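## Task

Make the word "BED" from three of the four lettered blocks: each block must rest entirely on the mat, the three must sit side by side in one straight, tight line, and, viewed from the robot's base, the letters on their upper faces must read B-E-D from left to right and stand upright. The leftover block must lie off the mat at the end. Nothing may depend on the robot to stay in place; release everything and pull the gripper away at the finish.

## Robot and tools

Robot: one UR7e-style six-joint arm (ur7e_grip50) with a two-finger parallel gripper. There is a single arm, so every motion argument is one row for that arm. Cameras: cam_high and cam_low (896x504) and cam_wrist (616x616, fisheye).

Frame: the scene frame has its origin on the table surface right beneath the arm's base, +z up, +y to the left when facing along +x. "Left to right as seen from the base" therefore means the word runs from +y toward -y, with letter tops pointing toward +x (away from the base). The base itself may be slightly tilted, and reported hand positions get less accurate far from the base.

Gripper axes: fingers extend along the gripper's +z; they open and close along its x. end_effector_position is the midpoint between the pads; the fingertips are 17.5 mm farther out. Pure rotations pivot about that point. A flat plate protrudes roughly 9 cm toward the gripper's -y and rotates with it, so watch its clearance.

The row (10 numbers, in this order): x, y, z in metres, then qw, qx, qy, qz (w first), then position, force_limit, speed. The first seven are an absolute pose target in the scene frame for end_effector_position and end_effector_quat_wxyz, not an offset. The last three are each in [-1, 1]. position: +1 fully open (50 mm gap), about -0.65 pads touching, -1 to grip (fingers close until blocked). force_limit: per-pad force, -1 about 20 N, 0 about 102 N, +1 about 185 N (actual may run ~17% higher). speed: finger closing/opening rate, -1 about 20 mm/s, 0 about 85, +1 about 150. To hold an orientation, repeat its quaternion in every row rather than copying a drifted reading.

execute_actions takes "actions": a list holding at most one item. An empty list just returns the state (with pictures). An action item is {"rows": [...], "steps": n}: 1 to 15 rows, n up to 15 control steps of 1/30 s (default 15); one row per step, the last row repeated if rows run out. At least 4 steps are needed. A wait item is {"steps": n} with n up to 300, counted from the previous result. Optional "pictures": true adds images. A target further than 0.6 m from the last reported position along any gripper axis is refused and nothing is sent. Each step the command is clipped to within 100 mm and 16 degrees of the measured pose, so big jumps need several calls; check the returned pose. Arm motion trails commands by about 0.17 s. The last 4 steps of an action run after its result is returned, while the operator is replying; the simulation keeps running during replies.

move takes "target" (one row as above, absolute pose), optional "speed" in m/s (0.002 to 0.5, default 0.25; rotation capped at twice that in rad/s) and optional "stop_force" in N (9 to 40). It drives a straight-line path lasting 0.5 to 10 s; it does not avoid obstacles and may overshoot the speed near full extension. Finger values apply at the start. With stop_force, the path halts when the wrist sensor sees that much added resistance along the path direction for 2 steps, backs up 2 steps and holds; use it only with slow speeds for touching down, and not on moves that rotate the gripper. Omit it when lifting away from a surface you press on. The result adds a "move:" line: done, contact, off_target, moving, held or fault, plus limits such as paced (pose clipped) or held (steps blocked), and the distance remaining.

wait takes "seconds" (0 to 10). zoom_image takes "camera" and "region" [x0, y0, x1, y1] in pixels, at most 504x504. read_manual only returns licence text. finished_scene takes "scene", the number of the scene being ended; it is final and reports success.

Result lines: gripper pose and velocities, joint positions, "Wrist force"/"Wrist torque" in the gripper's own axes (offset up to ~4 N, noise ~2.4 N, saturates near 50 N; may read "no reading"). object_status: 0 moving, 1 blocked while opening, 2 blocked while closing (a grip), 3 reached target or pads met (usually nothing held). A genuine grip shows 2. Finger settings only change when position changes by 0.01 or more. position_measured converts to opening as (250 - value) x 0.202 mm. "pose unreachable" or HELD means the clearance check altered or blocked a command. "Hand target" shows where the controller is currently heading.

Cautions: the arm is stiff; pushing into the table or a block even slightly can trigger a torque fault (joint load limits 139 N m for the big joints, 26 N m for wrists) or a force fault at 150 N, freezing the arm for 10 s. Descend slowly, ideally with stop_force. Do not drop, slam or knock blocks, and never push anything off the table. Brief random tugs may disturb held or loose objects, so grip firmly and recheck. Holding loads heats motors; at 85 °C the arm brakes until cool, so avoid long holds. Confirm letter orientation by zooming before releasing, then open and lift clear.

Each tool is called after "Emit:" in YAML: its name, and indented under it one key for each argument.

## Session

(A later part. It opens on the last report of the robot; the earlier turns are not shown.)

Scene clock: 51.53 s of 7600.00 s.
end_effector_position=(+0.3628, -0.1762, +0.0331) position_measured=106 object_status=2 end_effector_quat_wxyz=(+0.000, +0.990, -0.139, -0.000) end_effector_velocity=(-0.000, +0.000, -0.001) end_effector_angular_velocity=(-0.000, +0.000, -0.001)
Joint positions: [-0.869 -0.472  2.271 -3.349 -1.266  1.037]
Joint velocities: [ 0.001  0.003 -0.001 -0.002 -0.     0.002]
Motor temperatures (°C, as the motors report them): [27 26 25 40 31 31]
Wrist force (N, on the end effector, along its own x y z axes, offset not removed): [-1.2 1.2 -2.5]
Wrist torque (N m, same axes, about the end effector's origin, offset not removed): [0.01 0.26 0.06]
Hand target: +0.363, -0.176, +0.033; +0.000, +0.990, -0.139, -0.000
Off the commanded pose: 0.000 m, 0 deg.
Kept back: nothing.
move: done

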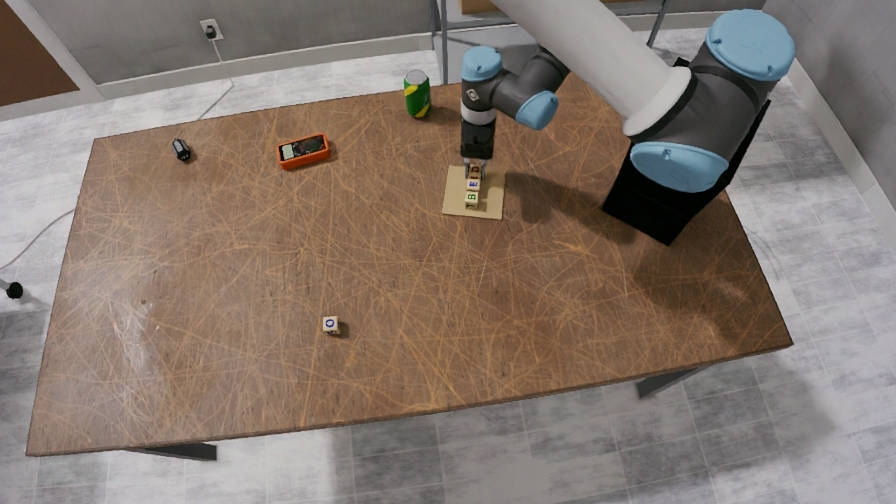

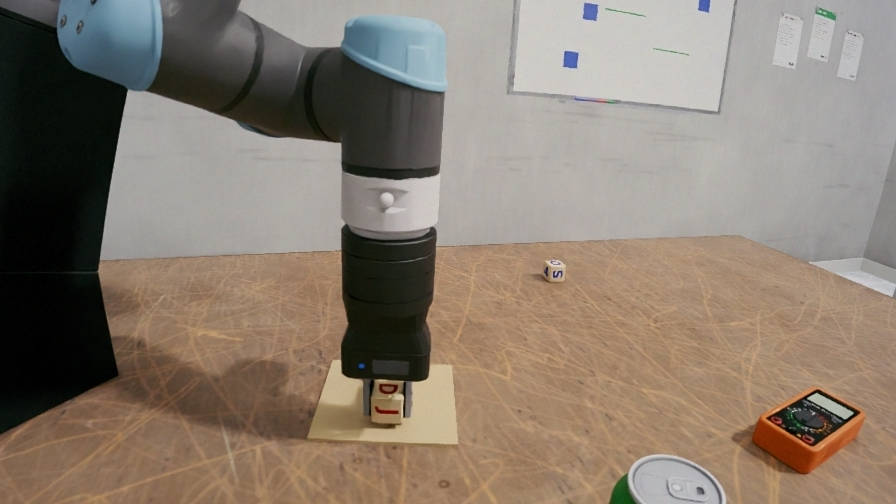

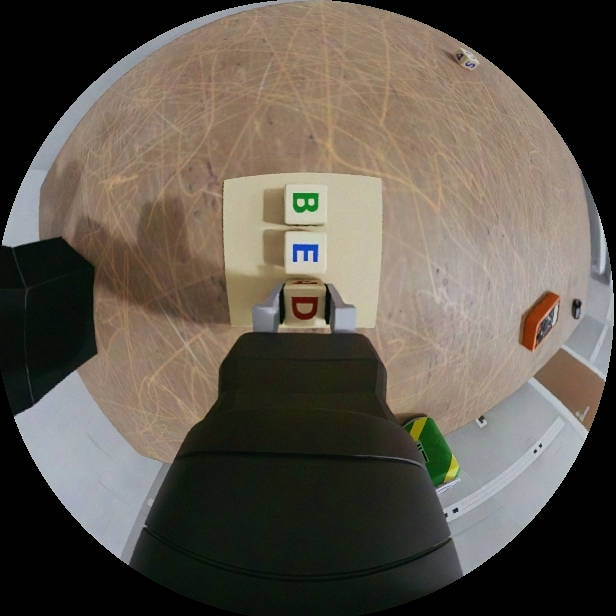

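Emit:
move:
  target: [0.3635,-0.1738,0.0258,0,0.9903,-0.1392,0,-1,-0.5,0]
  speed: 0.01

Emit:
move:
  target: [0.3635,-0.1738,0.0258,0,0.9903,-0.1392,0,1,-0.5,-0.5]

Emit:
move:
  target: [0.3635,-0.1738,0.17,0,0.9903,-0.1392,0,1,-0.5,0]
  speed: 0.15

Scene clock: 52.77 s of 7600.00 s.
end_effector_position=(+0.3635, -0.1738, +0.0259) position_measured=106 object_status=2 end_effector_quat_wxyz=(-0.000, +0.990, -0.139, -0.000) end_effector_velocity=(-0.000, +0.000, -0.001) end_effector_angular_velocity=(-0.000, +0.001, +0.001)
Joint positions: [-0.858 -0.452  2.261 -3.362 -1.266  1.048]
Joint velocities: [ 0.002  0.003 -0.001 -0.002 -0.001  0.001]
Motor temperatures (°C, as the motors report them): [27 26 25 40 31 31]
Wrist force (N, on the end effector, along its own x y z axes, offset not removed): [-1.4 1.9 0.0]
Wrist torque (N m, same axes, about the end effector's origin, offset not removed): [0.21 0.48 0.09]
Hand target: +0.363, -0.174, +0.026; +0.000, +0.990, -0.139, -0.000
Off the commanded pose: 0.000 m, 0 deg.
Kept back: nothing.
move: done

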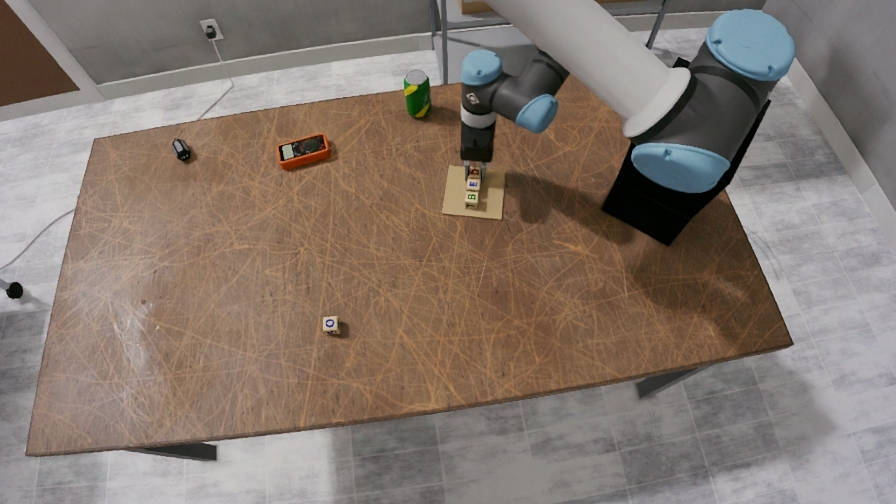

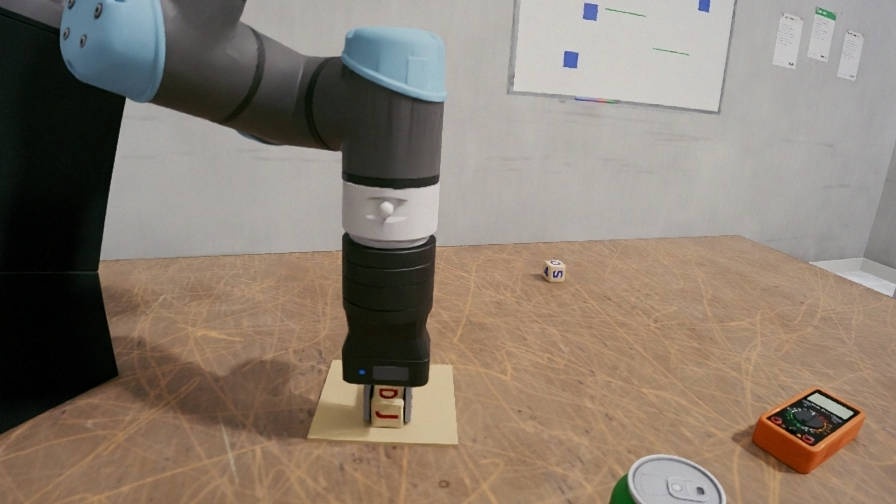

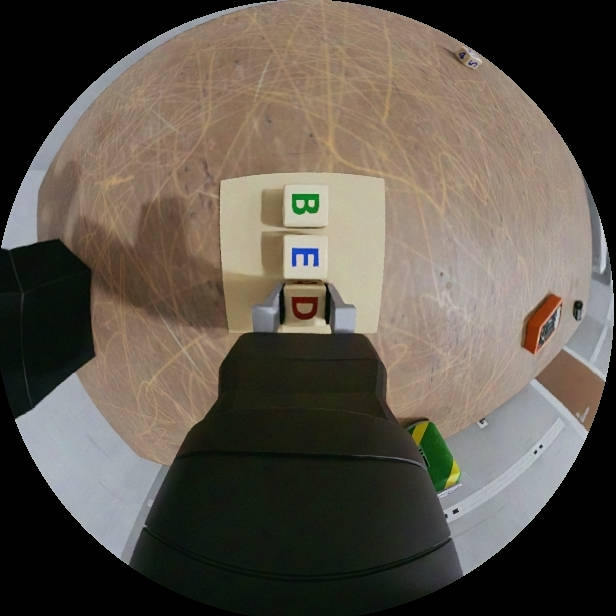

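Scene clock: 53.47 s of 7600.00 s.
end_effector_position=(+0.3635, -0.1738, +0.0258) position_measured=3 object_status=3 end_effector_quat_wxyz=(+0.000, +0.990, -0.139, +0.000) end_effector_velocity=(+0.000, -0.000, +0.000) end_effector_angular_velocity=(-0.001, -0.000, +0.001)
Joint positions: [-0.858 -0.452  2.261 -3.362 -1.266  1.048]
Joint velocities: [ 0. -0. -0. -0. -0. -0.]
Motor temperatures (°C, as the motors report them): [27 26 25 40 31 31]
Wrist force (N, on the end effector, along its own x y z axes, offset not removed): [-1.2 1.0 -2.0]
Wrist torque (N m, same axes, about the end effector's origin, offset not removed): [0.08 0.36 0.09]
Hand target: +0.363, -0.174, +0.026; +0.000, +0.990, -0.139, -0.000
Off the commanded pose: 0.000 m, 0 deg.
Kept back: nothing.
move: done

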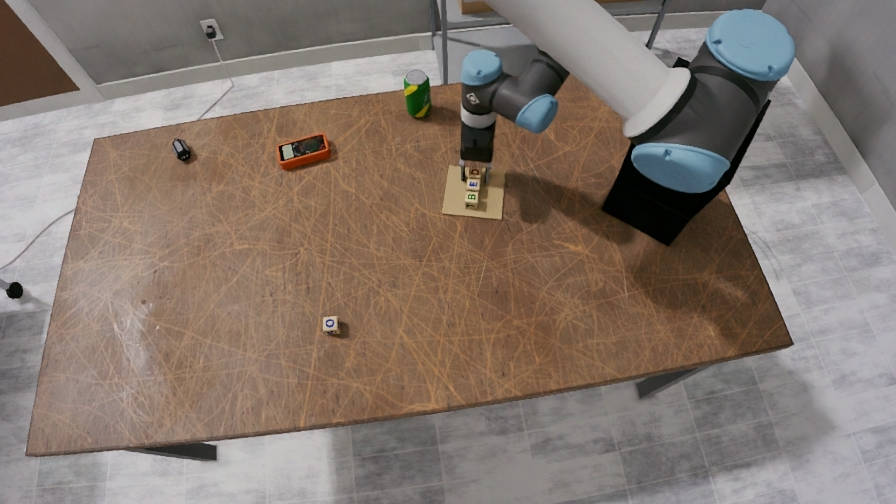

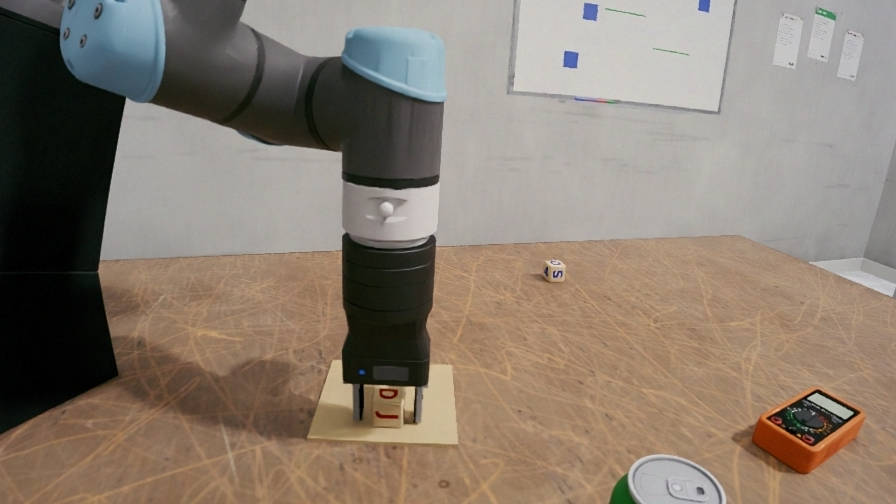

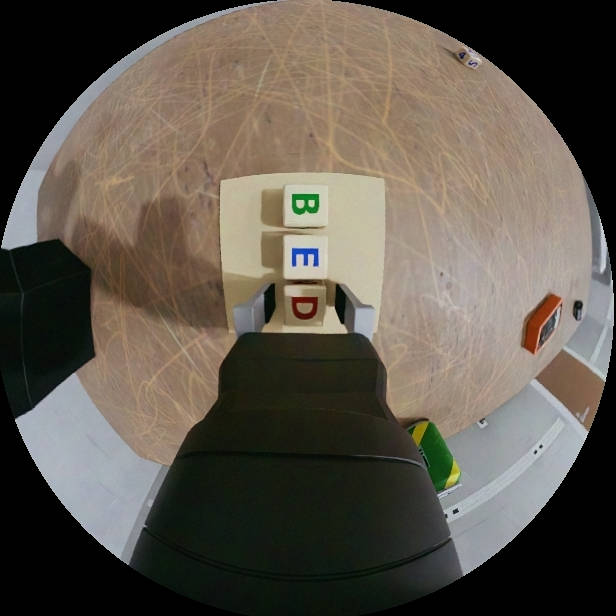

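Scene clock: 54.93 s of 7600.00 s.
end_effector_position=(+0.3635, -0.1737, +0.1698) position_measured=3 object_status=3 end_effector_quat_wxyz=(-0.000, +0.990, -0.139, +0.000) end_effector_velocity=(-0.000, -0.000, +0.001) end_effector_angular_velocity=(-0.001, +0.002, +0.001)
Joint positions: [-0.97  -0.916  2.433 -3.036 -1.27   0.931]
Joint velocities: [-0.001 -0.003 -0.     0.004 -0.002 -0.002]
Motor temperatures (°C, as the motors report them): [27 26 25 40 31 31]
Wrist force (N, on the end effector, along its own x y z axes, offset not removed): [0.9 0.6 -1.2]
Wrist torque (N m, same axes, about the end effector's origin, offset not removed): [-0.10 0.04 0.07]
Hand target: +0.363, -0.174, +0.170; -0.000, +0.990, -0.139, +0.000
Off the commanded pose: 0.000 m, 0 deg.
Kept back: nothing.
move: done

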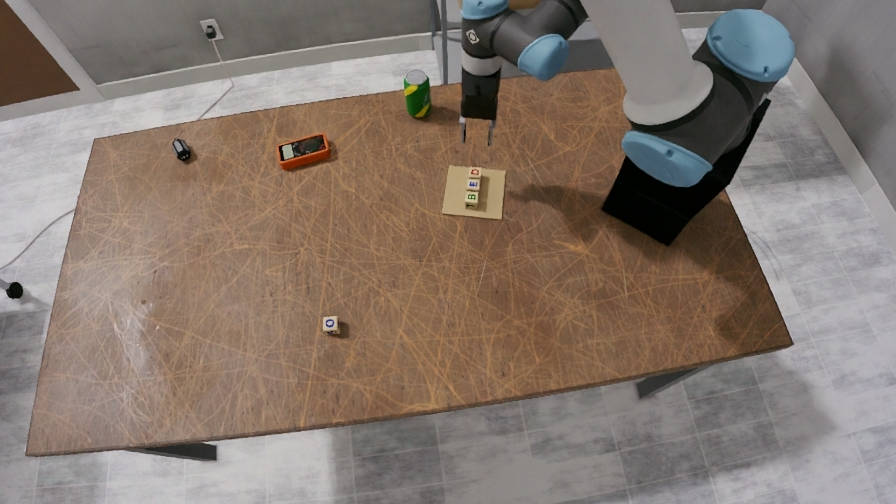

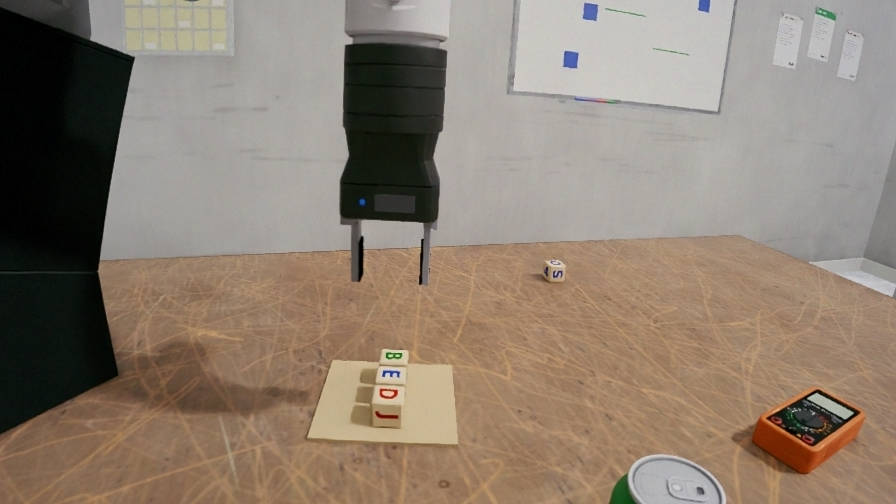

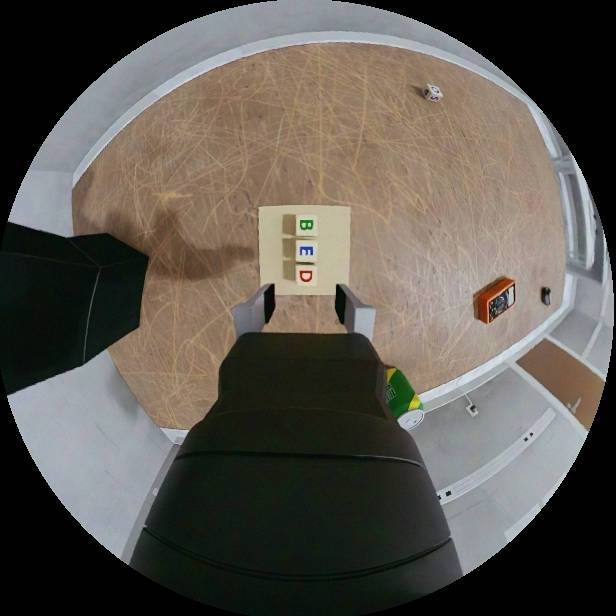

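Emit:
finished_scene:
  scene: 2

The scene is finished: the task was done.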